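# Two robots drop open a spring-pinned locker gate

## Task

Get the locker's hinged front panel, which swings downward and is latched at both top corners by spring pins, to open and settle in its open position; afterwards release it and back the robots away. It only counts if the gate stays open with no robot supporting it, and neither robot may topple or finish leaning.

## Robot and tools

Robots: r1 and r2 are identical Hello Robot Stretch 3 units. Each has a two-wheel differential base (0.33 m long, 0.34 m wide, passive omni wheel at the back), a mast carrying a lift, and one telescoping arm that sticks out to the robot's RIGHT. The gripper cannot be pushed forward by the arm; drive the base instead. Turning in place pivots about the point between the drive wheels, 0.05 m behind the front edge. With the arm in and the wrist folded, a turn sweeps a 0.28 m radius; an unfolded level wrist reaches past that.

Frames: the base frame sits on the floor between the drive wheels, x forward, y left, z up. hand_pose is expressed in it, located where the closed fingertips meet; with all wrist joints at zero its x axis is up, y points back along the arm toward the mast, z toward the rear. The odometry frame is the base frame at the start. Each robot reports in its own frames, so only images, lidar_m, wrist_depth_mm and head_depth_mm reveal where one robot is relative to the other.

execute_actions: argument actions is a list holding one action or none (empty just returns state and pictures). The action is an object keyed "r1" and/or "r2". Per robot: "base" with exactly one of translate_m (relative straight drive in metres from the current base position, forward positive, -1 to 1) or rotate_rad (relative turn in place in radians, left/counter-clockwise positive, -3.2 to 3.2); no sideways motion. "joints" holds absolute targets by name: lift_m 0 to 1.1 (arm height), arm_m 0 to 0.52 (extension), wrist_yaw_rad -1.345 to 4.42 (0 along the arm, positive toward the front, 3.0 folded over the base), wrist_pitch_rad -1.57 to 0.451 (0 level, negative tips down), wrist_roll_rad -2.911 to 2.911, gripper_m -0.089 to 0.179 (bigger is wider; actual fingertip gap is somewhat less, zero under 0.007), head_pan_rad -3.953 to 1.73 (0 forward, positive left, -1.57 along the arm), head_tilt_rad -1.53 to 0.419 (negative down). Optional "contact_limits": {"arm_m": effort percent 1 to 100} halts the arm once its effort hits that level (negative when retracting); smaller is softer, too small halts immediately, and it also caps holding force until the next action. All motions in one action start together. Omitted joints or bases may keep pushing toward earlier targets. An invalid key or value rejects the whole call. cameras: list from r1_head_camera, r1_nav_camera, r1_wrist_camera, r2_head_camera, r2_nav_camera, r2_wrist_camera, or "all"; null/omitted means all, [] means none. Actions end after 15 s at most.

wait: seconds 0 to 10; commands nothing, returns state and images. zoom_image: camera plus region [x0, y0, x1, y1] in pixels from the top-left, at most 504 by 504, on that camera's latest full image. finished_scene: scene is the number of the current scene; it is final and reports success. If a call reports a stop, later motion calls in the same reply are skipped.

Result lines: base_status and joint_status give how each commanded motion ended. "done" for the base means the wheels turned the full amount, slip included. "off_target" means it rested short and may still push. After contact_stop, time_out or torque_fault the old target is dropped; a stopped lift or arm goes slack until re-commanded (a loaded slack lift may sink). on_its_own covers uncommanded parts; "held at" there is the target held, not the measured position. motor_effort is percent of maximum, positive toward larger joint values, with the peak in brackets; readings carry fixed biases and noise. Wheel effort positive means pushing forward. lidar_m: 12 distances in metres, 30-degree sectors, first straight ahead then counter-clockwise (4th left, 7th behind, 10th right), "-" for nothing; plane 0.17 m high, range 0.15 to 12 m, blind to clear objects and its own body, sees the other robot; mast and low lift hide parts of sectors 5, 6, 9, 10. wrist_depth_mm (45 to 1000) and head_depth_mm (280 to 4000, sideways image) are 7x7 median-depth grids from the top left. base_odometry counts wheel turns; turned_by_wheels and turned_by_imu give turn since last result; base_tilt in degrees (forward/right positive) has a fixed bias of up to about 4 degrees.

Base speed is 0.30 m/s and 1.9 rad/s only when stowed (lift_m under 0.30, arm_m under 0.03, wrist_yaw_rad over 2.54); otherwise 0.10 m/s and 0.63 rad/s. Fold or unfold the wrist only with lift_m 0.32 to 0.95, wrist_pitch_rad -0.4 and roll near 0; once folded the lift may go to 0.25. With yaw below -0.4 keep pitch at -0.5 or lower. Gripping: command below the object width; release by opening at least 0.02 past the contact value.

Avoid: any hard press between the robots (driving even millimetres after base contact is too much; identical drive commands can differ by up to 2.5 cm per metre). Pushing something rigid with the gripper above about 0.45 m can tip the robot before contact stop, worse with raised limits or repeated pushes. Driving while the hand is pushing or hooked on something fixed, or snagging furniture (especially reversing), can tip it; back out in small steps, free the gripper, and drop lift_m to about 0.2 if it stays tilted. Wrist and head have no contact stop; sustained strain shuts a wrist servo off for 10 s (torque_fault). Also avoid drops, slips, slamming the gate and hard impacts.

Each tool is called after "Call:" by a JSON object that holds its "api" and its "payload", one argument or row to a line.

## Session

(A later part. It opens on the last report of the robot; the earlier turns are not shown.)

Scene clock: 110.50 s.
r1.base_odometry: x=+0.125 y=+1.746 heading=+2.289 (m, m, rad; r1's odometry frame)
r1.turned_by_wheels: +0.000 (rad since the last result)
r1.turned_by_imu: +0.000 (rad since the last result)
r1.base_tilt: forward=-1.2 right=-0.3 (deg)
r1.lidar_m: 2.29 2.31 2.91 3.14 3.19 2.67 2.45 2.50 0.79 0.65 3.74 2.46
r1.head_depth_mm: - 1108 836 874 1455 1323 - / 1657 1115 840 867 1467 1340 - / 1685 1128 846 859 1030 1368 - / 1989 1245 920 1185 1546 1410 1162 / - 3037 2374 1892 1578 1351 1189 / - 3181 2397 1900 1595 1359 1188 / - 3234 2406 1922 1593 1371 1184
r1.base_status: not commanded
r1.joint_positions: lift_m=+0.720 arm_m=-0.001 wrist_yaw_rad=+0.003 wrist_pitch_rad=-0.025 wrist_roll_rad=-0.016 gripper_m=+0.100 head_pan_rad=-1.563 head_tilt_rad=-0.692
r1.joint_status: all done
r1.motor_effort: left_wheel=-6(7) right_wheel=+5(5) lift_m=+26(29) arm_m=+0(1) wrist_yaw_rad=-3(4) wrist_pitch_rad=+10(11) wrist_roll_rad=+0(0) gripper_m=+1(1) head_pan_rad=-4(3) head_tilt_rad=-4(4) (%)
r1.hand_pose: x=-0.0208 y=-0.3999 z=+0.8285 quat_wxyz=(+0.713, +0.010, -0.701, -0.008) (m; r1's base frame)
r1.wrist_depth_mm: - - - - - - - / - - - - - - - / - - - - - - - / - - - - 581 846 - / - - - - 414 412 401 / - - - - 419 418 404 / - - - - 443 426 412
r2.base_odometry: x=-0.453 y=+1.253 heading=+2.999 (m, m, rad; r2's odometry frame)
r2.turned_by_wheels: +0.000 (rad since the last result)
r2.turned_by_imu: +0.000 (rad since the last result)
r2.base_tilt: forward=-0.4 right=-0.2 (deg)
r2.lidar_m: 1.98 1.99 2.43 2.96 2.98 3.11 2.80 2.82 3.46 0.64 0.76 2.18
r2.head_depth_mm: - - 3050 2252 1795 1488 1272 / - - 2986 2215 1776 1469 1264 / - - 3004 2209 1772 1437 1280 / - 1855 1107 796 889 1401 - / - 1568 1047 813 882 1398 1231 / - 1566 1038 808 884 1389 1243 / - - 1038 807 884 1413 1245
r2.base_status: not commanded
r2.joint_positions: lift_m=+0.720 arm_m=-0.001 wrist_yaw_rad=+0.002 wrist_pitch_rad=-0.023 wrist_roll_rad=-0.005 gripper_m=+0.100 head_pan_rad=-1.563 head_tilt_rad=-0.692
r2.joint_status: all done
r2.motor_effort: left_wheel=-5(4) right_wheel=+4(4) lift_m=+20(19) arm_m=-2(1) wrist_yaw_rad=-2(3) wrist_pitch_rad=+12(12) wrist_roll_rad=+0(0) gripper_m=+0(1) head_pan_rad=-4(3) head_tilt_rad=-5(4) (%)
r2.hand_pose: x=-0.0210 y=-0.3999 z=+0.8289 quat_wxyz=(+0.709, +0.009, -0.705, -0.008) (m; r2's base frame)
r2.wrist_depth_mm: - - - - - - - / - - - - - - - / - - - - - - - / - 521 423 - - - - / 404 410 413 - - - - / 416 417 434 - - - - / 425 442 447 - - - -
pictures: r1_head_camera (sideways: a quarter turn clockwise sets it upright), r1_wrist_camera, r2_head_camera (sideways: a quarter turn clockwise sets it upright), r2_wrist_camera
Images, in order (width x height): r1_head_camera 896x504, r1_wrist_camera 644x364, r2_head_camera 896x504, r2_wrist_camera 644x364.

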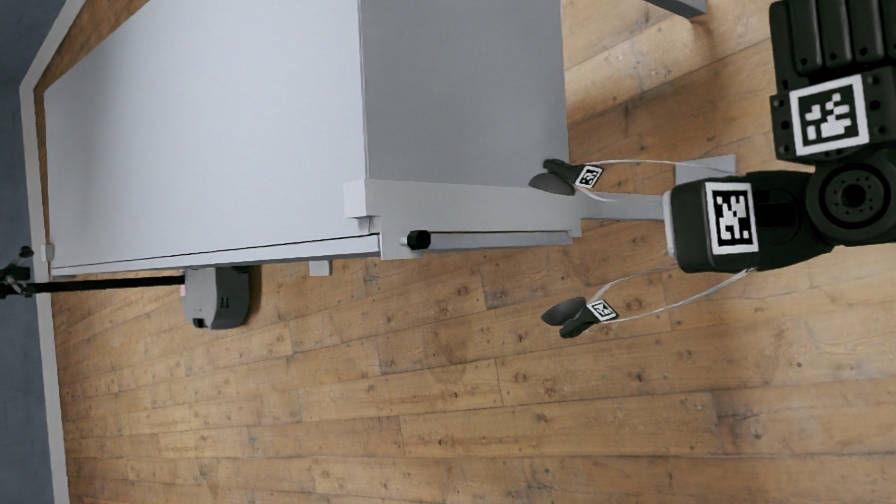

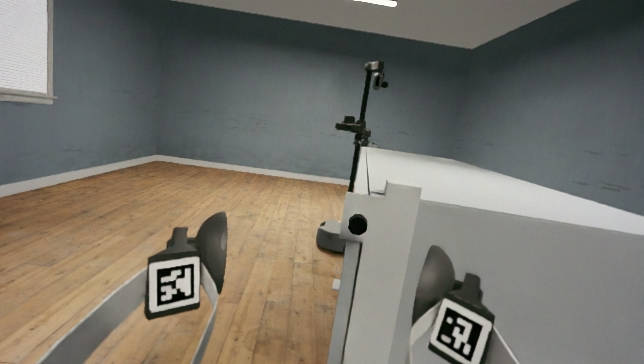

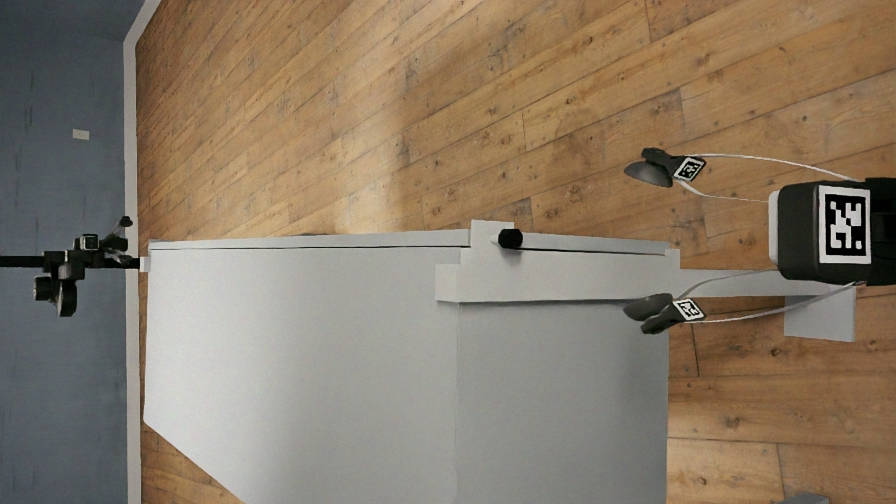

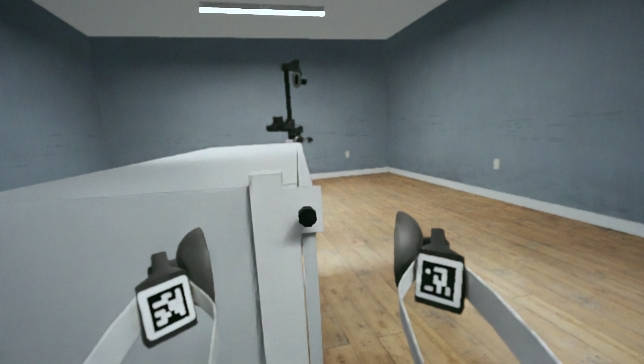

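Call:
{"api": "execute_actions", "payload": {
  "actions": [
    {"r1":{"base":{"translate_m":-0.025},"joints":{"lift_m":0.68,"arm_m":0.14}},"r2":{"joints":{"lift_m":0.68,"arm_m":0.14}}}
  ],
  "cameras": ["r1_head_camera","r1_wrist_camera","r2_head_camera","r2_wrist_camera"]
}}

Scene clock: 120.80 s.
r1.base_odometry: x=+0.141 y=+1.727 heading=+2.289 (m, m, rad; r1's odometry frame)
r1.turned_by_wheels: +0.000 (rad since the last result)
r1.turned_by_imu: +0.000 (rad since the last result)
r1.base_tilt: forward=-0.9 right=-0.2 (deg)
r1.lidar_m: 2.30 2.34 2.94 3.14 3.18 2.64 2.42 2.47 0.77 0.64 3.78 2.51
r1.head_depth_mm: - 1111 838 873 1453 1311 - / 1665 1114 840 864 1020 - 1180 / 1681 1123 845 842 988 - 1177 / 1687 1186 879 855 - 1321 1185 / - 3024 2362 1928 1586 1359 1186 / - 3211 2376 1918 1588 1362 1191 / - 3184 2418 1912 1595 1366 1189
r1.base_status: done
r1.joint_positions: lift_m=+0.680 arm_m=+0.140 wrist_yaw_rad=+0.002 wrist_pitch_rad=-0.024 wrist_roll_rad=-0.016 gripper_m=+0.100 head_pan_rad=-1.563 head_tilt_rad=-0.692
r1.joint_status: all done
r1.motor_effort: left_wheel=-6(12) right_wheel=+5(5) lift_m=+25(26) arm_m=+3(1) wrist_yaw_rad=-1(3) wrist_pitch_rad=+9(10) wrist_roll_rad=+0(0) gripper_m=+1(1) head_pan_rad=-3(3) head_tilt_rad=-5(5) (%)
r1.hand_pose: x=-0.0211 y=-0.5403 z=+0.7887 quat_wxyz=(+0.713, +0.009, -0.701, -0.008) (m; r1's base frame)
r1.wrist_depth_mm: - - - - - - - / - - - - - - - / - - - - - - - / - - - 376 257 366 - / - - - 280 263 269 260 / - - - 289 269 274 265 / - - - 295 276 280 272
r2.base_odometry: x=-0.453 y=+1.253 heading=+2.999 (m, m, rad; r2's odometry frame)
r2.turned_by_wheels: +0.000 (rad since the last result)
r2.turned_by_imu: +0.000 (rad since the last result)
r2.base_tilt: forward=-0.4 right=-0.2 (deg)
r2.lidar_m: 1.97 1.99 2.44 2.95 2.98 3.12 2.81 2.82 3.45 0.64 0.76 2.18
r2.head_depth_mm: - - 3064 2282 1779 1483 1288 / - - 3019 2245 1782 1555 - / - - 2942 2236 1760 - - / - 1862 1104 795 877 - 1202 / - 1583 1046 811 883 1361 1246 / - 1557 1044 811 887 1388 1249 / - - 1036 807 884 1421 1247
r2.base_status: not commanded
r2.joint_positions: lift_m=+0.680 arm_m=+0.140 wrist_yaw_rad=+0.001 wrist_pitch_rad=-0.022 wrist_roll_rad=-0.005 gripper_m=+0.100 head_pan_rad=-1.563 head_tilt_rad=-0.692
r2.joint_status: all done
r2.motor_effort: left_wheel=-3(4) right_wheel=+4(4) lift_m=+20(22) arm_m=+3(5) wrist_yaw_rad=-2(3) wrist_pitch_rad=+11(11) wrist_roll_rad=+0(0) gripper_m=+0(1) head_pan_rad=-4(4) head_tilt_rad=-4(4) (%)
r2.hand_pose: x=-0.0213 y=-0.5403 z=+0.7891 quat_wxyz=(+0.709, +0.008, -0.705, -0.008) (m; r2's base frame)
r2.wrist_depth_mm: - - - - - - - / - - - - - - - / - - - - - - - / 260 262 253 311 - - - / 264 269 258 271 - - - / 271 274 266 280 - - - / 277 287 277 291 - - -
pictures: r1_head_camera (sideways: a quarter turn clockwise sets it upright), r1_wrist_camera, r2_head_camera (sideways: a quarter turn clockwise sets it upright), r2_wrist_camera
Images, in order (width x height): r1_head_camera 896x504, r1_wrist_camera 644x364, r2_head_camera 896x504, r2_wrist_camera 644x364.

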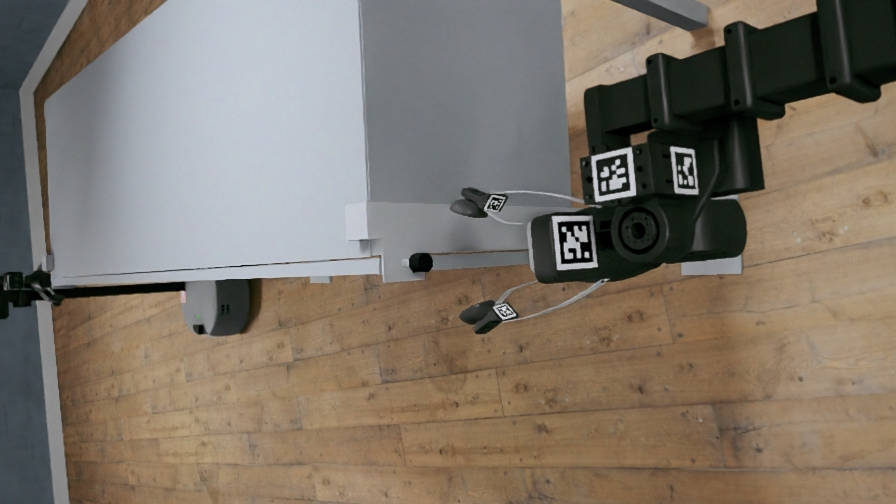

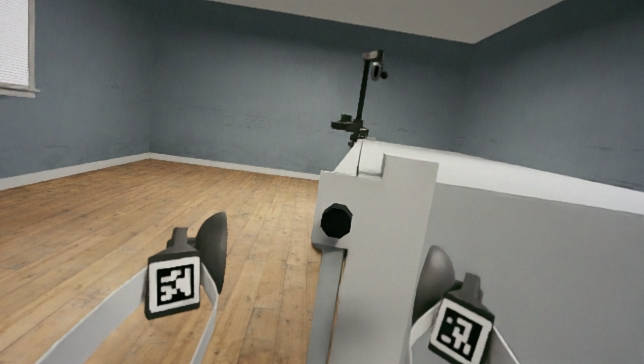

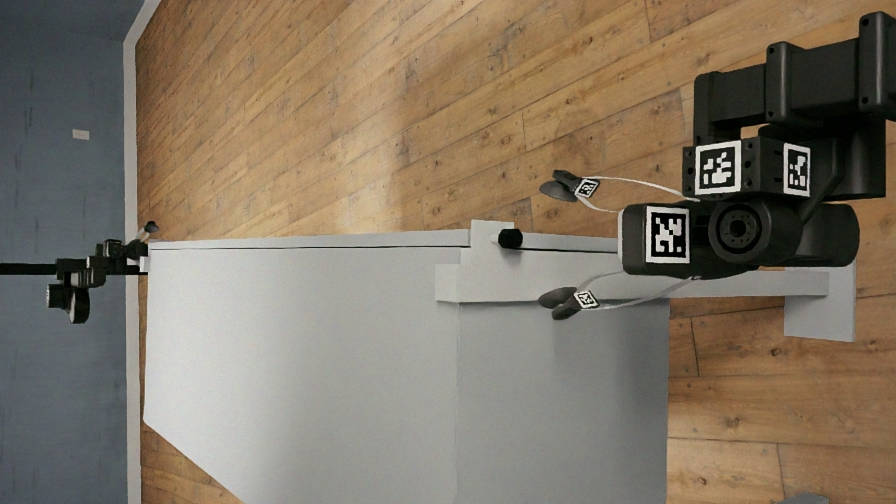

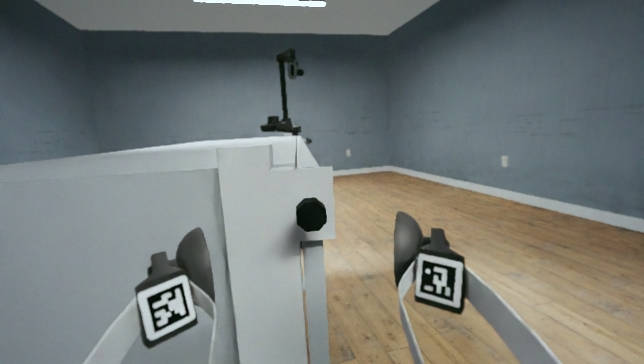

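Call:
{"api": "execute_actions", "payload": {
  "actions": [
    {"r1":{"joints":{"lift_m":0.67,"arm_m":0.2,"gripper_m":0.075},"contact_limits":{"arm_m":12}},"r2":{"joints":{"lift_m":0.67,"arm_m":0.2,"gripper_m":0.075},"contact_limits":{"arm_m":12}}}
  ],
  "cameras": ["r1_head_camera","r1_wrist_camera","r2_head_camera","r2_wrist_camera"]
}}

Scene clock: 133.00 s.
r1.base_odometry: x=+0.141 y=+1.727 heading=+2.289 (m, m, rad; r1's odometry frame)
r1.turned_by_wheels: +0.000 (rad since the last result)
r1.turned_by_imu: +0.000 (rad since the last result)
r1.base_tilt: forward=-0.9 right=-0.4 (deg)
r1.lidar_m: 2.31 2.34 2.93 3.13 3.18 2.65 2.42 2.47 0.77 0.65 3.79 2.50
r1.head_depth_mm: - 1108 835 870 1451 1313 - / 1666 1119 842 865 992 - 1179 / 1676 1119 844 854 - 1307 1177 / 1697 1184 879 810 - 1322 1183 / - 3000 2373 1888 1587 1357 1186 / - 3159 2368 1906 1588 1358 1188 / - 3228 2394 1909 1595 1372 1192
r1.base_status: not commanded
r1.joint_positions: lift_m=+0.670 arm_m=+0.200 wrist_yaw_rad=+0.002 wrist_pitch_rad=-0.024 wrist_roll_rad=-0.016 gripper_m=+0.075 head_pan_rad=-1.563 head_tilt_rad=-0.692
r1.joint_status: all done
r1.motor_effort: left_wheel=-6(6) right_wheel=+5(4) lift_m=+25(26) arm_m=+3(1) wrist_yaw_rad=-1(1) wrist_pitch_rad=+9(9) wrist_roll_rad=+0(0) gripper_m=+0(92) head_pan_rad=-4(3) head_tilt_rad=-4(5) (%)
r1.contact_limits: arm_m 12 (drawing in: default 18, maximum 30; extending or still: default 26, maximum 42)
r1.hand_pose: x=-0.0211 y=-0.6003 z=+0.7787 quat_wxyz=(+0.713, +0.009, -0.701, -0.008) (m; r1's base frame)
r1.wrist_depth_mm: - - - - - - - / - - - - - - - / - - - - - - - / - - - - 193 216 456 / - - - 205 198 210 202 / - - - 222 206 214 208 / - - - 228 210 218 211
r2.base_odometry: x=-0.453 y=+1.253 heading=+2.999 (m, m, rad; r2's odometry frame)
r2.turned_by_wheels: +0.000 (rad since the last result)
r2.turned_by_imu: +0.000 (rad since the last result)
r2.base_tilt: forward=-0.5 right=-0.2 (deg)
r2.lidar_m: 1.98 1.99 2.43 2.96 2.98 3.12 2.80 2.83 3.47 0.64 0.76 2.17
r2.head_depth_mm: - - 3054 2275 1791 1499 1292 / - - 3041 2215 1801 - - / - - 2984 2222 1769 - 1232 / - 1843 1109 792 838 - 1220 / - 1565 1048 809 886 1365 1246 / - 1549 1036 808 883 1399 1249 / - - 1034 804 885 1428 1249
r2.base_status: not commanded
r2.joint_positions: lift_m=+0.670 arm_m=+0.200 wrist_yaw_rad=+0.001 wrist_pitch_rad=-0.022 wrist_roll_rad=-0.005 gripper_m=+0.075 head_pan_rad=-1.563 head_tilt_rad=-0.692
r2.joint_status: all done
r2.motor_effort: left_wheel=-4(4) right_wheel=+4(4) lift_m=+20(19) arm_m=+2(0) wrist_yaw_rad=-1(1) wrist_pitch_rad=+11(11) wrist_roll_rad=+0(0) gripper_m=+0(93) head_pan_rad=-4(3) head_tilt_rad=-5(5) (%)
r2.contact_limits: arm_m 12 (drawing in: default 24, maximum 38; extending or still: default 29, maximum 49)
r2.hand_pose: x=-0.0213 y=-0.6003 z=+0.7791 quat_wxyz=(+0.709, +0.008, -0.705, -0.008) (m; r2's base frame)
r2.wrist_depth_mm: - - - - - - - / - - - - - - - / - - - - - - - / 199 206 189 194 - - - / 204 208 194 198 - - - / 211 214 201 216 - - - / 216 219 206 222 - - -
pictures: r1_head_camera (sideways: a quarter turn clockwise sets it upright), r1_wrist_camera, r2_head_camera (sideways: a quarter turn clockwise sets it upright), r2_wrist_camera
Images, in order (width x height): r1_head_camera 896x504, r1_wrist_camera 644x364, r2_head_camera 896x504, r2_wrist_camera 644x364.

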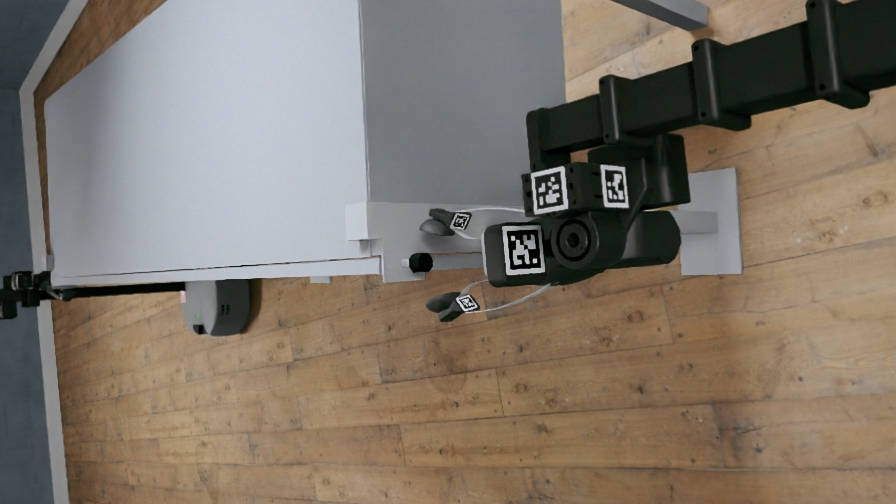

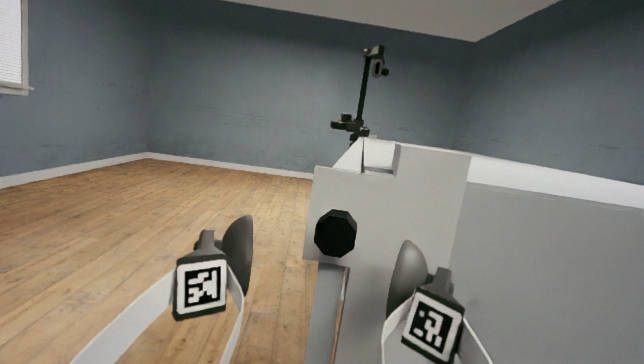

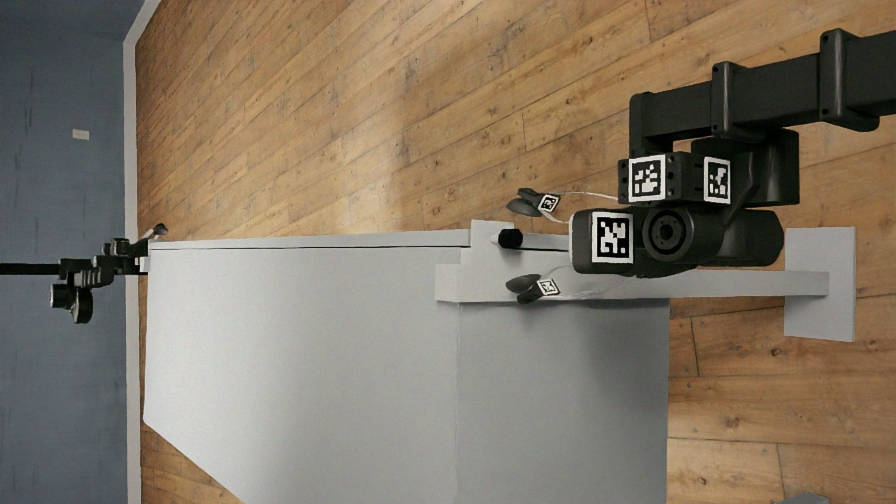

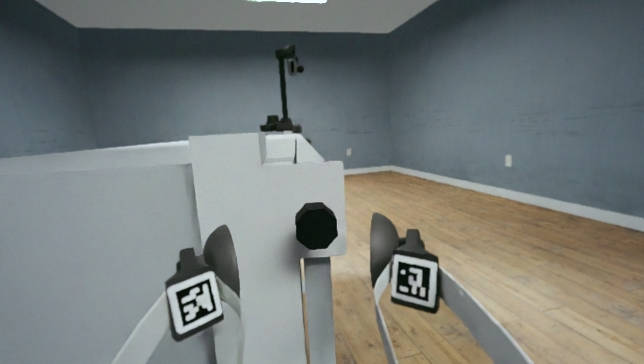

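Call:
{"api": "execute_actions", "payload": {
  "actions": [
    {"r1":{"joints":{"lift_m":0.68,"arm_m":0.22},"contact_limits":{"arm_m":10}},"r2":{"joints":{"lift_m":0.684,"arm_m":0.22},"contact_limits":{"arm_m":10}}}
  ],
  "cameras": []
}}

Call:
{"api": "execute_actions", "payload": {
  "actions": [
    {"r1":{"joints":{"gripper_m":0.012}},"r2":{"joints":{"gripper_m":0.012}}}
  ],
  "cameras": ["r1_head_camera","r1_wrist_camera","r2_head_camera","r2_wrist_camera"]
}}

Scene clock: 145.03 s.
r1.base_odometry: x=+0.141 y=+1.727 heading=+2.289 (m, m, rad; r1's odometry frame)
r1.turned_by_wheels: +0.000 (rad since the last result)
r1.turned_by_imu: +0.000 (rad since the last result)
r1.base_tilt: forward=-1.1 right=-0.2 (deg)
r1.lidar_m: 2.31 2.34 2.94 3.13 3.19 2.64 2.42 2.47 0.77 0.64 3.76 2.49
r1.head_depth_mm: - 1109 835 869 1466 1313 - / 1656 1116 841 866 999 1322 1176 / 1678 1124 846 840 - 1335 1180 / 1691 1184 878 810 - 1315 1184 / - 3072 2376 1892 1586 1362 1184 / - 3201 2366 1907 1582 1361 1190 / - 3237 2416 1920 1588 1366 1189
r1.base_status: not commanded
r1.joint_positions: lift_m=+0.680 arm_m=+0.220 wrist_yaw_rad=+0.002 wrist_pitch_rad=-0.024 wrist_roll_rad=-0.016 gripper_m=+0.075 head_pan_rad=-1.563 head_tilt_rad=-0.692
r1.joint_status: all done
r1.motor_effort: left_wheel=-6(7) right_wheel=+5(4) lift_m=+36(37) arm_m=+3(3) wrist_yaw_rad=-2(2) wrist_pitch_rad=+9(10) wrist_roll_rad=+0(0) gripper_m=+0(1) head_pan_rad=-3(3) head_tilt_rad=-5(4) (%)
r1.contact_limits: arm_m 10 (drawing in: default 18, maximum 30; extending or still: default 26, maximum 42)
r1.hand_pose: x=-0.0211 y=-0.6203 z=+0.7883 quat_wxyz=(+0.713, +0.009, -0.701, -0.008) (m; r1's base frame)
r1.wrist_depth_mm: - - - - - - - / - - - - - - - / - - - - - - - / - - - - 177 333 - / - - - 184 178 189 186 / - - - 190 183 194 188 / - - - 205 190 199 192
r2.base_odometry: x=-0.453 y=+1.253 heading=+2.999 (m, m, rad; r2's odometry frame)
r2.turned_by_wheels: +0.000 (rad since the last result)
r2.turned_by_imu: +0.000 (rad since the last result)
r2.base_tilt: forward=-0.5 right=-0.2 (deg)
r2.lidar_m: 1.97 1.98 2.43 2.95 2.97 3.11 2.80 2.82 3.46 0.64 0.76 2.18
r2.head_depth_mm: - - 3037 2244 1798 1483 1295 / - - 3016 2248 1833 - 1246 / - - 2979 2226 1811 - 1264 / - 1848 1105 806 831 1236 1235 / - 1570 1056 811 884 1368 1246 / - 1572 1037 809 881 1392 1249 / - - 1036 808 884 1423 1243
r2.base_status: not commanded
r2.joint_positions: lift_m=+0.684 arm_m=+0.217 wrist_yaw_rad=+0.008 wrist_pitch_rad=-0.024 wrist_roll_rad=-0.005 gripper_m=+0.075 head_pan_rad=-1.563 head_tilt_rad=-0.692
r2.joint_status: arm_m contact_stop (moved +0.018 of +0.020); the others done
r2.on_its_own: arm_m is slack since a contact_stop, until your next command for it
r2.motor_effort: left_wheel=-5(4) right_wheel=+4(5) lift_m=+25(27) arm_m=+0(9) wrist_yaw_rad=-9(12) wrist_pitch_rad=+12(12) wrist_roll_rad=+0(0) gripper_m=-1(1) head_pan_rad=-3(4) head_tilt_rad=-5(4) (%)
r2.contact_limits: arm_m 10 (drawing in: default 24, maximum 38; extending or still: default 29, maximum 49)
r2.hand_pose: x=-0.0194 y=-0.6180 z=+0.7923 quat_wxyz=(+0.709, +0.012, -0.705, -0.006) (m; r2's base frame)
r2.wrist_depth_mm: - - - - - - - / - - - - - - - / - - - - - - - / 265 228 172 239 - - - / 189 191 176 180 - - - / 193 196 182 185 - - - / 198 201 189 202 - - -
pictures: none
No camera images: the call's "cameras" was empty. Leave "cameras" out to get every camera's image.

not run: a stop came earlier in this reply.

Call:
{"api": "execute_actions", "payload": {
  "actions": [
    {"r1":{"joints":{"gripper_m":0.012}},"r2":{"joints":{"gripper_m":0.012,"arm_m":0.212}}}
  ],
  "cameras": ["r1_head_camera","r1_wrist_camera","r2_head_camera","r2_wrist_camera"]
}}

Scene clock: 150.17 s.
r1.base_odometry: x=+0.141 y=+1.727 heading=+2.288 (m, m, rad; r1's odometry frame)
r1.turned_by_wheels: +0.000 (rad since the last result)
r1.turned_by_imu: +0.000 (rad since the last result)
r1.base_tilt: forward=-0.9 right=-0.4 (deg)
r1.lidar_m: 2.31 2.34 2.94 3.14 3.18 2.65 2.42 2.47 0.77 0.64 3.77 2.50
r1.head_depth_mm: - 1103 834 870 1461 1316 - / 1665 1114 838 864 996 1320 1182 / 1677 1126 843 841 - 1336 1175 / 1680 1187 880 793 - 1322 1182 / - 3040 2360 1885 1571 1353 1182 / - 3123 2381 1920 1591 1357 1189 / - 3214 2395 1910 1585 1361 1193
r1.base_status: not commanded
r1.joint_positions: lift_m=+0.680 arm_m=+0.220 wrist_yaw_rad=-0.007 wrist_pitch_rad=-0.024 wrist_roll_rad=-0.016 gripper_m=+0.012 head_pan_rad=-1.563 head_tilt_rad=-0.692
r1.joint_status: all done
r1.motor_effort: left_wheel=-7(7) right_wheel=+6(7) lift_m=+36(36) arm_m=+2(4) wrist_yaw_rad=+6(7) wrist_pitch_rad=+9(10) wrist_roll_rad=+0(0) gripper_m=-6(96) head_pan_rad=-3(3) head_tilt_rad=-4(5) (%)
r1.hand_pose: x=-0.0233 y=-0.6204 z=+0.7883 quat_wxyz=(+0.713, +0.006, -0.701, -0.011) (m; r1's base frame)
r1.wrist_depth_mm: - - - - - - - / - - - - - - - / - - - - - - - / - - - 367 175 355 - / - - - 182 179 191 186 / - - - 170 182 196 189 / - - - 204 191 200 193
r2.base_odometry: x=-0.453 y=+1.253 heading=+2.998 (m, m, rad; r2's odometry frame)
r2.turned_by_wheels: +0.000 (rad since the last result)
r2.turned_by_imu: +0.000 (rad since the last result)
r2.base_tilt: forward=-0.4 right=-0.2 (deg)
r2.lidar_m: 1.98 1.99 2.44 2.96 2.97 3.11 2.80 2.82 3.45 0.64 0.76 2.18
r2.head_depth_mm: - - 3008 2249 1786 1478 1300 / - - 2981 2234 1837 - 1255 / - - 3017 2235 1835 - 1263 / - 1852 1106 818 835 1370 1238 / - 1569 1049 808 882 1370 1241 / - 1551 1040 809 885 1385 1242 / - - 1032 806 885 1416 1250
r2.base_status: not commanded
r2.joint_positions: lift_m=+0.684 arm_m=+0.212 wrist_yaw_rad=-0.016 wrist_pitch_rad=-0.023 wrist_roll_rad=-0.005 gripper_m=+0.012 head_pan_rad=-1.563 head_tilt_rad=-0.692
r2.joint_status: all done
r2.on_its_own: wrist_yaw_rad is at rest, and its effort (+17) is outside its rest range (-12 to +12)
r2.motor_effort: left_wheel=-5(6) right_wheel=+8(9) lift_m=+24(25) arm_m=-4(5) wrist_yaw_rad=+17(20) wrist_pitch_rad=+11(13) wrist_roll_rad=+0(0) gripper_m=-10(100) head_pan_rad=-4(5) head_tilt_rad=-4(5) (%)
r2.hand_pose: x=-0.0255 y=-0.6129 z=+0.7926 quat_wxyz=(+0.709, +0.003, -0.705, -0.014) (m; r2's base frame)
r2.wrist_depth_mm: - - - - - - - / - - - - - - - / - - - - - - - / 269 224 175 350 - - - / 188 193 179 182 - - - / 194 198 183 191 - - - / 199 203 191 208 - - -
pictures: r1_head_camera (sideways: a quarter turn clockwise sets it upright), r1_wrist_camera, r2_head_camera (sideways: a quarter turn clockwise sets it upright), r2_wrist_camera
Images, in order (width x height): r1_head_camera 896x504, r1_wrist_camera 644x364, r2_head_camera 896x504, r2_wrist_camera 644x364.

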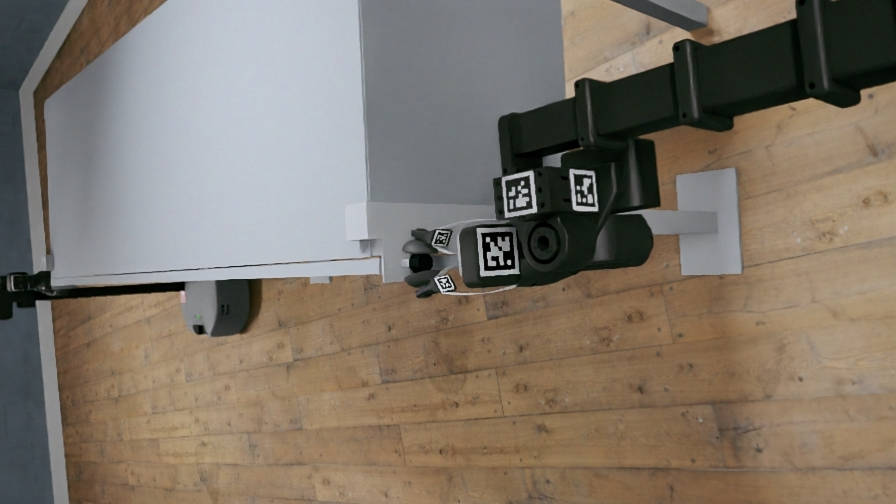

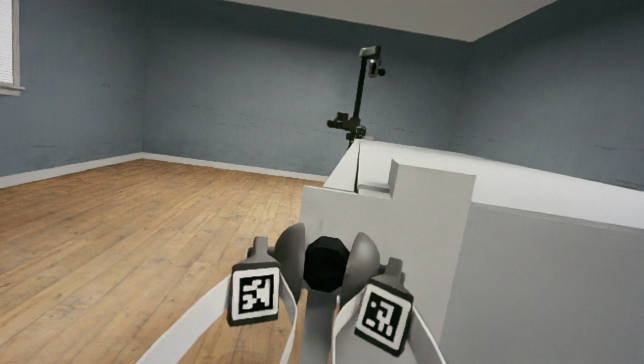

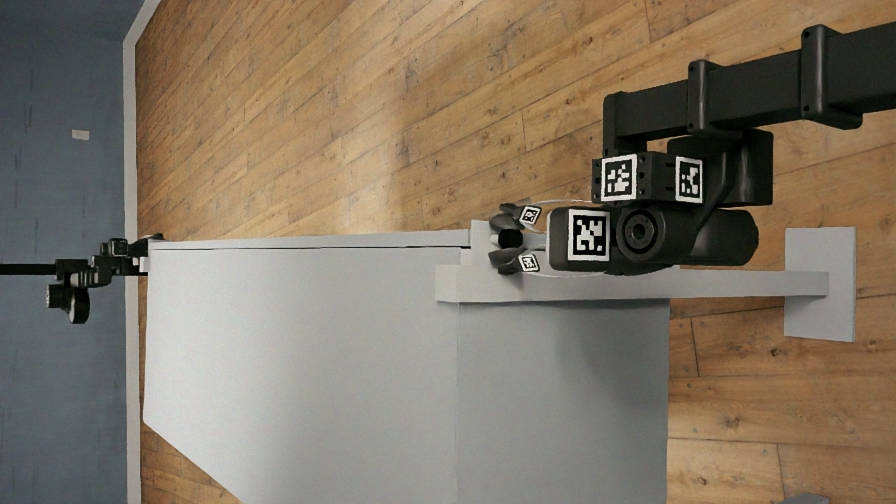

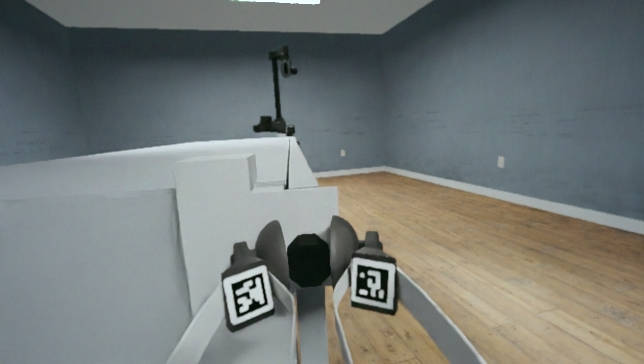

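Call:
{"api": "execute_actions", "payload": {
  "actions": [
    {"r1":{"joints":{"gripper_m":-0.01}},"r2":{"base":{"translate_m":-0.008},"joints":{"gripper_m":-0.01}}}
  ],
  "cameras": []
}}

Call:
{"api": "execute_actions", "payload": {
  "actions": [
    {"r1":{"joints":{"arm_m":0.19},"contact_limits":{"arm_m":18}},"r2":{"joints":{"arm_m":0.182},"contact_limits":{"arm_m":20}}}
  ],
  "cameras": ["r1_head_camera","r1_wrist_camera","r2_head_camera","r2_wrist_camera"]
}}

Scene clock: 157.87 s.
r1.base_odometry: x=+0.141 y=+1.727 heading=+2.288 (m, m, rad; r1's odometry frame)
r1.turned_by_wheels: +0.000 (rad since the last result)
r1.turned_by_imu: +0.000 (rad since the last result)
r1.base_tilt: forward=-1.0 right=-0.3 (deg)
r1.lidar_m: 2.31 2.33 2.94 3.12 3.19 2.65 2.42 2.47 0.77 0.65 3.80 2.50
r1.head_depth_mm: - 1109 836 873 1464 1311 - / 1667 1114 843 862 993 1321 1173 / 1671 1123 841 839 - 1336 1181 / 1697 1183 878 779 - 1316 1183 / - 2892 2378 1894 1586 1364 1188 / - 3224 2370 1918 1591 1360 1187 / - 3200 2405 1923 1595 1369 1188
r1.base_status: not commanded
r1.joint_positions: lift_m=+0.680 arm_m=+0.220 wrist_yaw_rad=-0.007 wrist_pitch_rad=-0.024 wrist_roll_rad=-0.016 gripper_m=-0.009 head_pan_rad=-1.563 head_tilt_rad=-0.692
r1.joint_status: all done
r1.motor_effort: left_wheel=-7(8) right_wheel=+7(7) lift_m=+35(36) arm_m=+1(2) wrist_yaw_rad=+6(5) wrist_pitch_rad=+10(9) wrist_roll_rad=+0(0) gripper_m=-14(94) head_pan_rad=-4(4) head_tilt_rad=-4(6) (%)
r1.hand_pose: x=-0.0233 y=-0.6205 z=+0.7883 quat_wxyz=(+0.713, +0.006, -0.701, -0.011) (m; r1's base frame)
r1.wrist_depth_mm: - - - - - - - / - - - - - - - / - - - - - - - / - - - 367 175 333 - / - - - 182 178 190 186 / - - - 150 182 195 188 / - - - 204 191 199 193
r2.base_odometry: x=-0.445 y=+1.252 heading=+2.998 (m, m, rad; r2's odometry frame)
r2.turned_by_wheels: +0.000 (rad since the last result)
r2.turned_by_imu: +0.000 (rad since the last result)
r2.base_tilt: forward=-0.4 right=-0.2 (deg)
r2.lidar_m: 1.98 2.00 2.45 2.96 2.97 3.08 2.80 2.82 3.45 0.64 0.76 2.18
r2.head_depth_mm: - - 3030 2248 1788 1493 1299 / - - 3031 2219 1838 - 1260 / - - 3013 2214 1830 - 1261 / - 1862 1172 819 888 1361 1234 / - 1573 1045 809 883 1363 1231 / - 1558 1036 810 884 1388 1249 / - - 1038 806 880 1420 1253
r2.base_status: done
r2.joint_positions: lift_m=+0.684 arm_m=+0.212 wrist_yaw_rad=+0.003 wrist_pitch_rad=-0.023 wrist_roll_rad=-0.005 gripper_m=-0.009 head_pan_rad=-1.563 head_tilt_rad=-0.692
r2.joint_status: all done
r2.motor_effort: left_wheel=-1(8) right_wheel=+0(6) lift_m=+25(25) arm_m=-4(5) wrist_yaw_rad=-4(19) wrist_pitch_rad=+11(12) wrist_roll_rad=+0(0) gripper_m=-19(99) head_pan_rad=-4(3) head_tilt_rad=-4(4) (%)
r2.hand_pose: x=-0.0206 y=-0.6129 z=+0.7926 quat_wxyz=(+0.709, +0.010, -0.705, -0.007) (m; r2's base frame)
r2.wrist_depth_mm: - - - - - - - / - - - - - - - / - - - - - - - / 266 222 175 - - - - / 191 194 179 181 - - - / 196 201 183 189 - - - / 202 206 191 221 - - -
pictures: none
No camera images: the call's "cameras" was empty. Leave "cameras" out to get every camera's image.

Scene clock: 159.07 s.
r1.base_odometry: x=+0.141 y=+1.727 heading=+2.288 (m, m, rad; r1's odometry frame)
r1.turned_by_wheels: +0.000 (rad since the last result)
r1.turned_by_imu: +0.000 (rad since the last result)
r1.base_tilt: forward=-1.1 right=-0.4 (deg)
r1.lidar_m: 2.31 2.34 2.94 3.14 3.19 2.65 2.42 2.47 0.77 0.65 3.77 2.50
r1.head_depth_mm: - 1109 833 874 1454 1310 - / 1671 1113 842 868 994 - 1181 / 1680 1116 847 859 - 1311 1175 / 1682 1186 877 791 - 1321 1179 / - 2914 2388 1910 1587 1363 1188 / - 3174 2370 1910 1591 1358 1192 / - 3186 2400 1929 1585 1368 1188
r1.base_status: not commanded
r1.joint_positions: lift_m=+0.680 arm_m=+0.190 wrist_yaw_rad=-0.007 wrist_pitch_rad=-0.022 wrist_roll_rad=-0.016 gripper_m=-0.010 head_pan_rad=-1.563 head_tilt_rad=-0.692
r1.joint_status: all done
r1.motor_effort: left_wheel=-7(8) right_wheel=+6(7) lift_m=+35(35) arm_m=-4(1) wrist_yaw_rad=+6(6) wrist_pitch_rad=+9(10) wrist_roll_rad=+0(0) gripper_m=-9(14) head_pan_rad=-3(3) head_tilt_rad=-4(5) (%)
r1.contact_limits: arm_m 18 (drawing in: default 18, maximum 30; extending or still: default 26, maximum 42)
r1.hand_pose: x=-0.0233 y=-0.5910 z=+0.7888 quat_wxyz=(+0.713, +0.006, -0.701, -0.011) (m; r1's base frame)
r1.wrist_depth_mm: - - - - - - - / - - - - - - - / - - - - - - - / - - - 284 205 368 - / - - - 211 208 220 214 / - - - - 214 225 218 / - - - 239 235 231 222
r2.base_odometry: x=-0.445 y=+1.252 heading=+2.998 (m, m, rad; r2's odometry frame)
r2.turned_by_wheels: +0.000 (rad since the last result)
r2.turned_by_imu: +0.000 (rad since the last result)
r2.base_tilt: forward=-0.4 right=-0.2 (deg)
r2.lidar_m: 1.98 2.00 2.44 2.96 2.97 3.11 2.80 2.81 3.45 0.64 0.76 2.19
r2.head_depth_mm: - - 3040 2244 1778 1482 1287 / - - 3046 2249 1777 - - / - - 3000 2232 1829 - 1231 / - 1865 1171 819 857 - 1225 / - 1569 1048 811 879 1362 1223 / - 1559 1037 813 884 1393 1251 / - - 1036 807 883 1409 1243
r2.base_status: not commanded
r2.joint_positions: lift_m=+0.684 arm_m=+0.182 wrist_yaw_rad=+0.003 wrist_pitch_rad=-0.019 wrist_roll_rad=-0.005 gripper_m=-0.009 head_pan_rad=-1.563 head_tilt_rad=-0.692
r2.joint_status: all done
r2.motor_effort: left_wheel=-2(2) right_wheel=+0(1) lift_m=+25(25) arm_m=-7(9) wrist_yaw_rad=-4(4) wrist_pitch_rad=+10(11) wrist_roll_rad=+0(0) gripper_m=-12(19) head_pan_rad=-3(2) head_tilt_rad=-4(4) (%)
r2.contact_limits: arm_m 20 (drawing in: default 24, maximum 38; extending or still: default 29, maximum 49)
r2.hand_pose: x=-0.0207 y=-0.5832 z=+0.7935 quat_wxyz=(+0.709, +0.008, -0.705, -0.006) (m; r2's base frame)
r2.wrist_depth_mm: - - - - - - - / - - - - - - - / - - - - - - - / 282 241 206 - - - - / 221 226 211 - - - - / 228 231 225 - - - - / 234 237 225 703 - - -
pictures: r1_head_camera (sideways: a quarter turn clockwise sets it upright), r1_wrist_camera, r2_head_camera (sideways: a quarter turn clockwise sets it upright), r2_wrist_camera
Images, in order (width x height): r1_head_camera 896x504, r1_wrist_camera 644x364, r2_head_camera 896x504, r2_wrist_camera 644x364.

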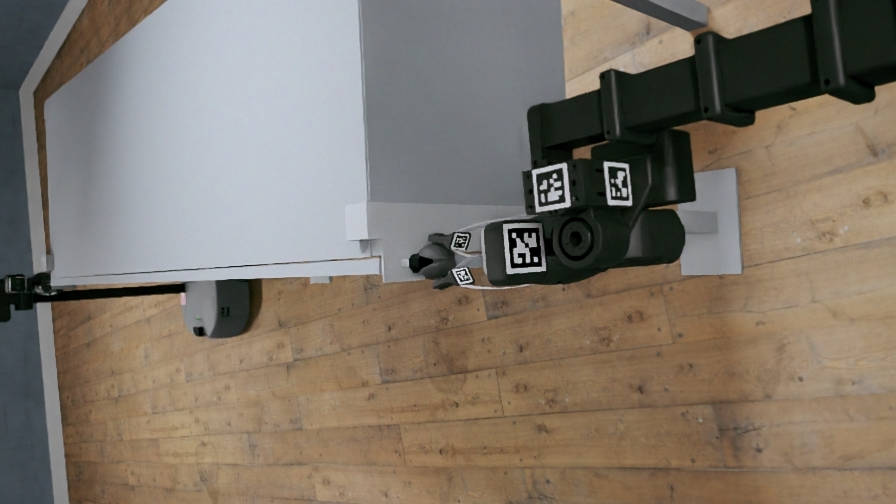

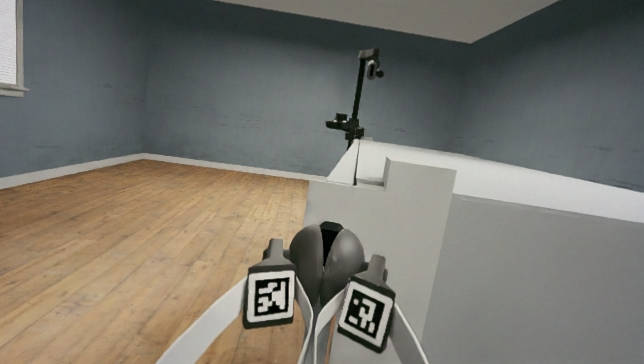

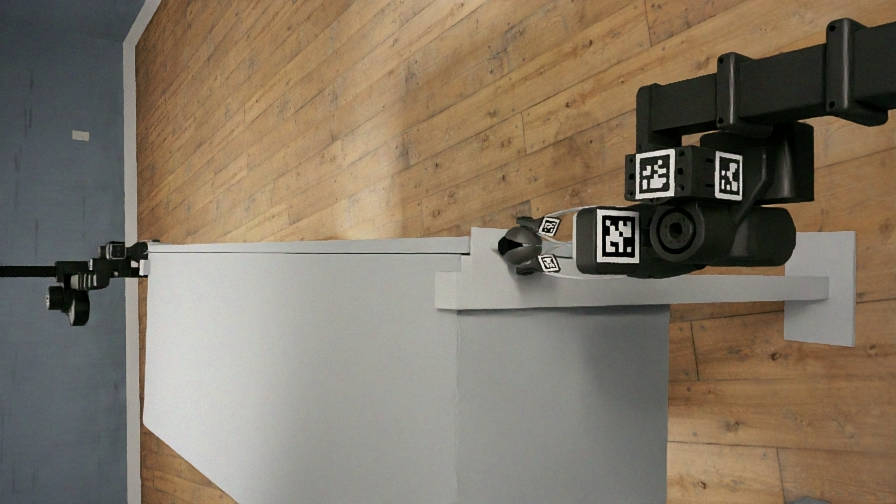

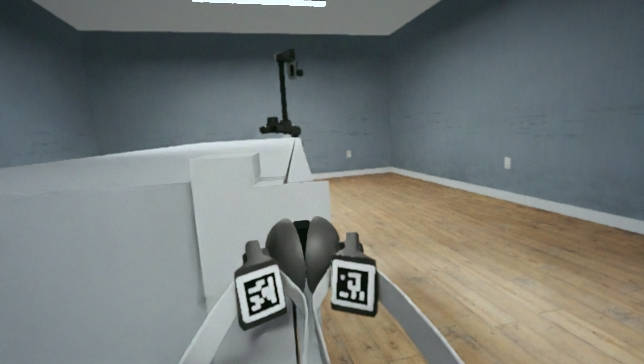

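Call:
{"api": "execute_actions", "payload": {
  "actions": [
    {"r1":{"joints":{"gripper_m":0.055,"lift_m":0.688}},"r2":{"joints":{"gripper_m":0.055,"lift_m":0.69}}}
  ],
  "cameras": []
}}

Call:
{"api": "execute_actions", "payload": {
  "actions": [
    {"r1":{"joints":{"arm_m":0.23},"contact_limits":{"arm_m":10}},"r2":{"joints":{"arm_m":0.224},"contact_limits":{"arm_m":10}}}
  ],
  "cameras": ["r1_wrist_camera","r2_wrist_camera"]
}}

Call:
{"api": "execute_actions", "payload": {
  "actions": [
    {"r1":{"joints":{"gripper_m":-0.035}},"r2":{"joints":{"gripper_m":-0.035}}}
  ],
  "cameras": ["r1_wrist_camera","r2_wrist_camera"]
}}

Scene clock: 170.07 s.
r1.base_odometry: x=+0.141 y=+1.727 heading=+2.289 (m, m, rad; r1's odometry frame)
r1.turned_by_wheels: +0.000 (rad since the last result)
r1.turned_by_imu: +0.000 (rad since the last result)
r1.base_tilt: forward=-1.1 right=-0.4 (deg)
r1.lidar_m: 2.31 2.34 2.95 3.14 3.19 2.65 2.42 2.48 0.77 0.64 3.81 2.49
r1.head_depth_mm: - 1108 838 876 1455 1315 - / 1663 1112 841 867 993 1320 1181 / 1671 1127 844 861 - 1312 1180 / 1698 1183 878 816 - 1322 1181 / - 2892 2376 1896 1587 1364 1186 / - 3204 2392 1916 1585 1359 1185 / - 3195 2408 1914 1593 1363 1187
r1.base_status: not commanded
r1.joint_positions: lift_m=+0.688 arm_m=+0.190 wrist_yaw_rad=-0.003 wrist_pitch_rad=-0.026 wrist_roll_rad=-0.016 gripper_m=+0.055 head_pan_rad=-1.563 head_tilt_rad=-0.692
r1.joint_status: all done
r1.motor_effort: left_wheel=-7(7) right_wheel=+4(7) lift_m=+36(38) arm_m=-2(4) wrist_yaw_rad=+2(5) wrist_pitch_rad=+10(16) wrist_roll_rad=+0(0) gripper_m=+0(96) head_pan_rad=-3(3) head_tilt_rad=-5(5) (%)
r1.hand_pose: x=-0.0222 y=-0.5908 z=+0.7959 quat_wxyz=(+0.713, +0.008, -0.701, -0.010) (m; r1's base frame)
r1.wrist_depth_mm: - - - - - - - / - - - - - - - / - - - - - - - / - - - - 211 438 - / - - - 215 210 221 216 / - - - 230 229 225 217 / - - - 239 223 230 223
r2.base_odometry: x=-0.445 y=+1.252 heading=+2.998 (m, m, rad; r2's odometry frame)
r2.turned_by_wheels: +0.000 (rad since the last result)
r2.turned_by_imu: +0.000 (rad since the last result)
r2.base_tilt: forward=-0.4 right=-0.2 (deg)
r2.lidar_m: 1.98 2.00 2.44 2.95 2.97 3.10 2.79 2.81 3.43 0.64 0.76 2.18
r2.head_depth_mm: - - 3025 2254 1790 1482 1304 / - - 2986 2267 1785 - 1238 / - - 2963 2252 1802 - 1234 / - 1881 1178 818 853 - 1224 / - 1573 1046 808 883 1366 1229 / - 1555 1042 810 884 1398 1251 / - - 1030 805 886 1427 1241
r2.base_status: not commanded
r2.joint_positions: lift_m=+0.690 arm_m=+0.182 wrist_yaw_rad=+0.002 wrist_pitch_rad=-0.024 wrist_roll_rad=-0.005 gripper_m=+0.055 head_pan_rad=-1.563 head_tilt_rad=-0.692
r2.joint_status: all done
r2.motor_effort: left_wheel=-2(2) right_wheel=+1(1) lift_m=+25(27) arm_m=-4(6) wrist_yaw_rad=-3(3) wrist_pitch_rad=+12(18) wrist_roll_rad=+0(0) gripper_m=+1(99) head_pan_rad=-3(4) head_tilt_rad=-4(4) (%)
r2.hand_pose: x=-0.0209 y=-0.5829 z=+0.7984 quat_wxyz=(+0.709, +0.009, -0.705, -0.008) (m; r2's base frame)
r2.wrist_depth_mm: - - - - - - - / - - - - - - - / - - - - - - - / 318 273 210 - - - - / 221 226 213 215 - - - / 226 233 - 741 - - - / 234 238 227 261 - - -
pictures: none
No camera images: the call's "cameras" was empty. Leave "cameras" out to get every camera's image.

Scene clock: 171.47 s.
r1.base_odometry: x=+0.141 y=+1.727 heading=+2.289 (m, m, rad; r1's odometry frame)
r1.turned_by_wheels: +0.000 (rad since the last result)
r1.turned_by_imu: +0.000 (rad since the last result)
r1.base_tilt: forward=-0.9 right=-0.3 (deg)
r1.lidar_m: 2.31 2.34 2.94 3.14 3.17 2.64 2.42 2.47 0.77 0.65 3.79 2.50
r1.head_depth_mm: - 1110 837 871 1462 1316 - / 1663 1112 842 866 991 1301 1173 / 1678 1120 847 837 - 1341 1180 / 1698 1191 878 801 - 1318 1177 / - 2895 2375 1889 1589 1357 1183 / - 3166 2380 1906 1591 1363 1188 / - 3262 2381 1913 1598 1362 1188
r1.base_status: not commanded
r1.joint_positions: lift_m=+0.688 arm_m=+0.225 wrist_yaw_rad=-0.009 wrist_pitch_rad=-0.027 wrist_roll_rad=-0.016 gripper_m=+0.055 head_pan_rad=-1.563 head_tilt_rad=-0.692
r1.joint_status: arm_m contact_stop (moved +0.035 of +0.040)
r1.on_its_own: arm_m is slack since a contact_stop, until your next command for it (your +0.230 is given up)
r1.motor_effort: left_wheel=-6(7) right_wheel=+4(5) lift_m=+34(37) arm_m=+1(13) wrist_yaw_rad=+8(11) wrist_pitch_rad=+11(11) wrist_roll_rad=+0(0) gripper_m=+1(1) head_pan_rad=-3(3) head_tilt_rad=-5(4) (%)
r1.contact_limits: arm_m 10 (drawing in: default 18, maximum 30; extending or still: default 26, maximum 42)
r1.hand_pose: x=-0.0238 y=-0.6255 z=+0.7955 quat_wxyz=(+0.713, +0.007, -0.701, -0.013) (m; r1's base frame)
r1.wrist_depth_mm: - - - - - - - / - - - - - - - / - - - - - - - / - - - - 206 432 - / - - - 180 174 187 186 / - - - 180 177 191 184 / - - - 200 186 195 189
r2.base_odometry: x=-0.445 y=+1.252 heading=+2.998 (m, m, rad; r2's odometry frame)
r2.turned_by_wheels: +0.000 (rad since the last result)
r2.turned_by_imu: +0.000 (rad since the last result)
r2.base_tilt: forward=-0.4 right=-0.2 (deg)
r2.lidar_m: 1.98 1.99 2.44 2.95 2.97 3.10 2.80 2.81 3.45 0.64 0.76 2.20
r2.head_depth_mm: - - 3046 2235 1784 1485 1300 / - - 3033 2244 1843 - 1276 / - - 3038 2222 1830 - 1261 / - 1868 1174 815 837 1111 1233 / - 1572 1045 812 885 1366 1221 / - 1566 1041 809 884 1398 1250 / - - 1036 806 883 1416 1244
r2.base_status: not commanded
r2.joint_positions: lift_m=+0.690 arm_m=+0.216 wrist_yaw_rad=+0.008 wrist_pitch_rad=-0.025 wrist_roll_rad=-0.005 gripper_m=+0.055 head_pan_rad=-1.563 head_tilt_rad=-0.692
r2.joint_status: arm_m contact_stop (moved +0.034 of +0.042)
r2.on_its_own: arm_m is slack since a contact_stop, until your next command for it (your +0.224 is given up)
r2.motor_effort: left_wheel=-3(2) right_wheel=+3(4) lift_m=+25(26) arm_m=-1(11) wrist_yaw_rad=-9(15) wrist_pitch_rad=+13(13) wrist_roll_rad=+0(0) gripper_m=-1(0) head_pan_rad=-4(3) head_tilt_rad=-4(5) (%)
r2.contact_limits: arm_m 10 (drawing in: default 24, maximum 38; extending or still: default 29, maximum 49)
r2.hand_pose: x=-0.0195 y=-0.6165 z=+0.7980 quat_wxyz=(+0.709, +0.012, -0.705, -0.006) (m; r2's base frame)
r2.wrist_depth_mm: - - - - - - - / - - - - - - - / - - - - - - - / 312 265 175 - - - - / 190 192 177 182 - - - / 194 199 185 184 - - - / 200 204 190 205 - - -
pictures: r1_wrist_camera, r2_wrist_camera
Images, in order (width x height): r1_wrist_camera 644x364, r2_wrist_camera 644x364.

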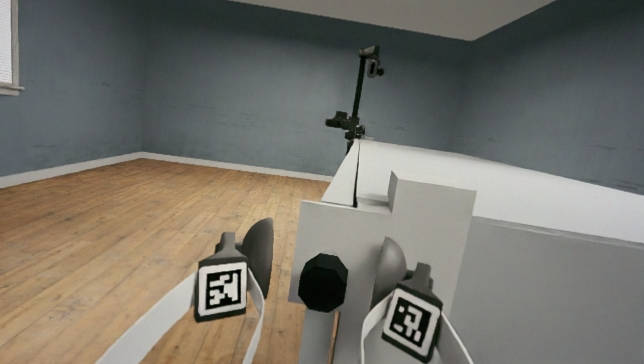

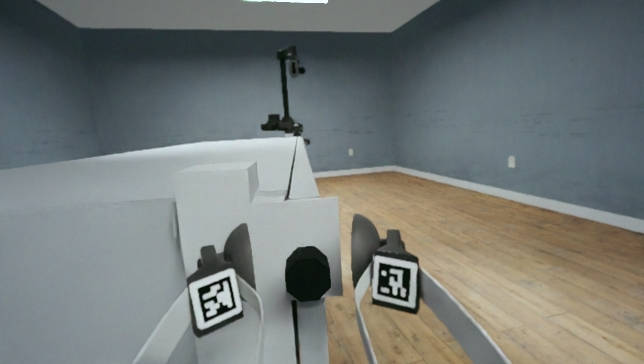

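not run: a stop came earlier in this reply.


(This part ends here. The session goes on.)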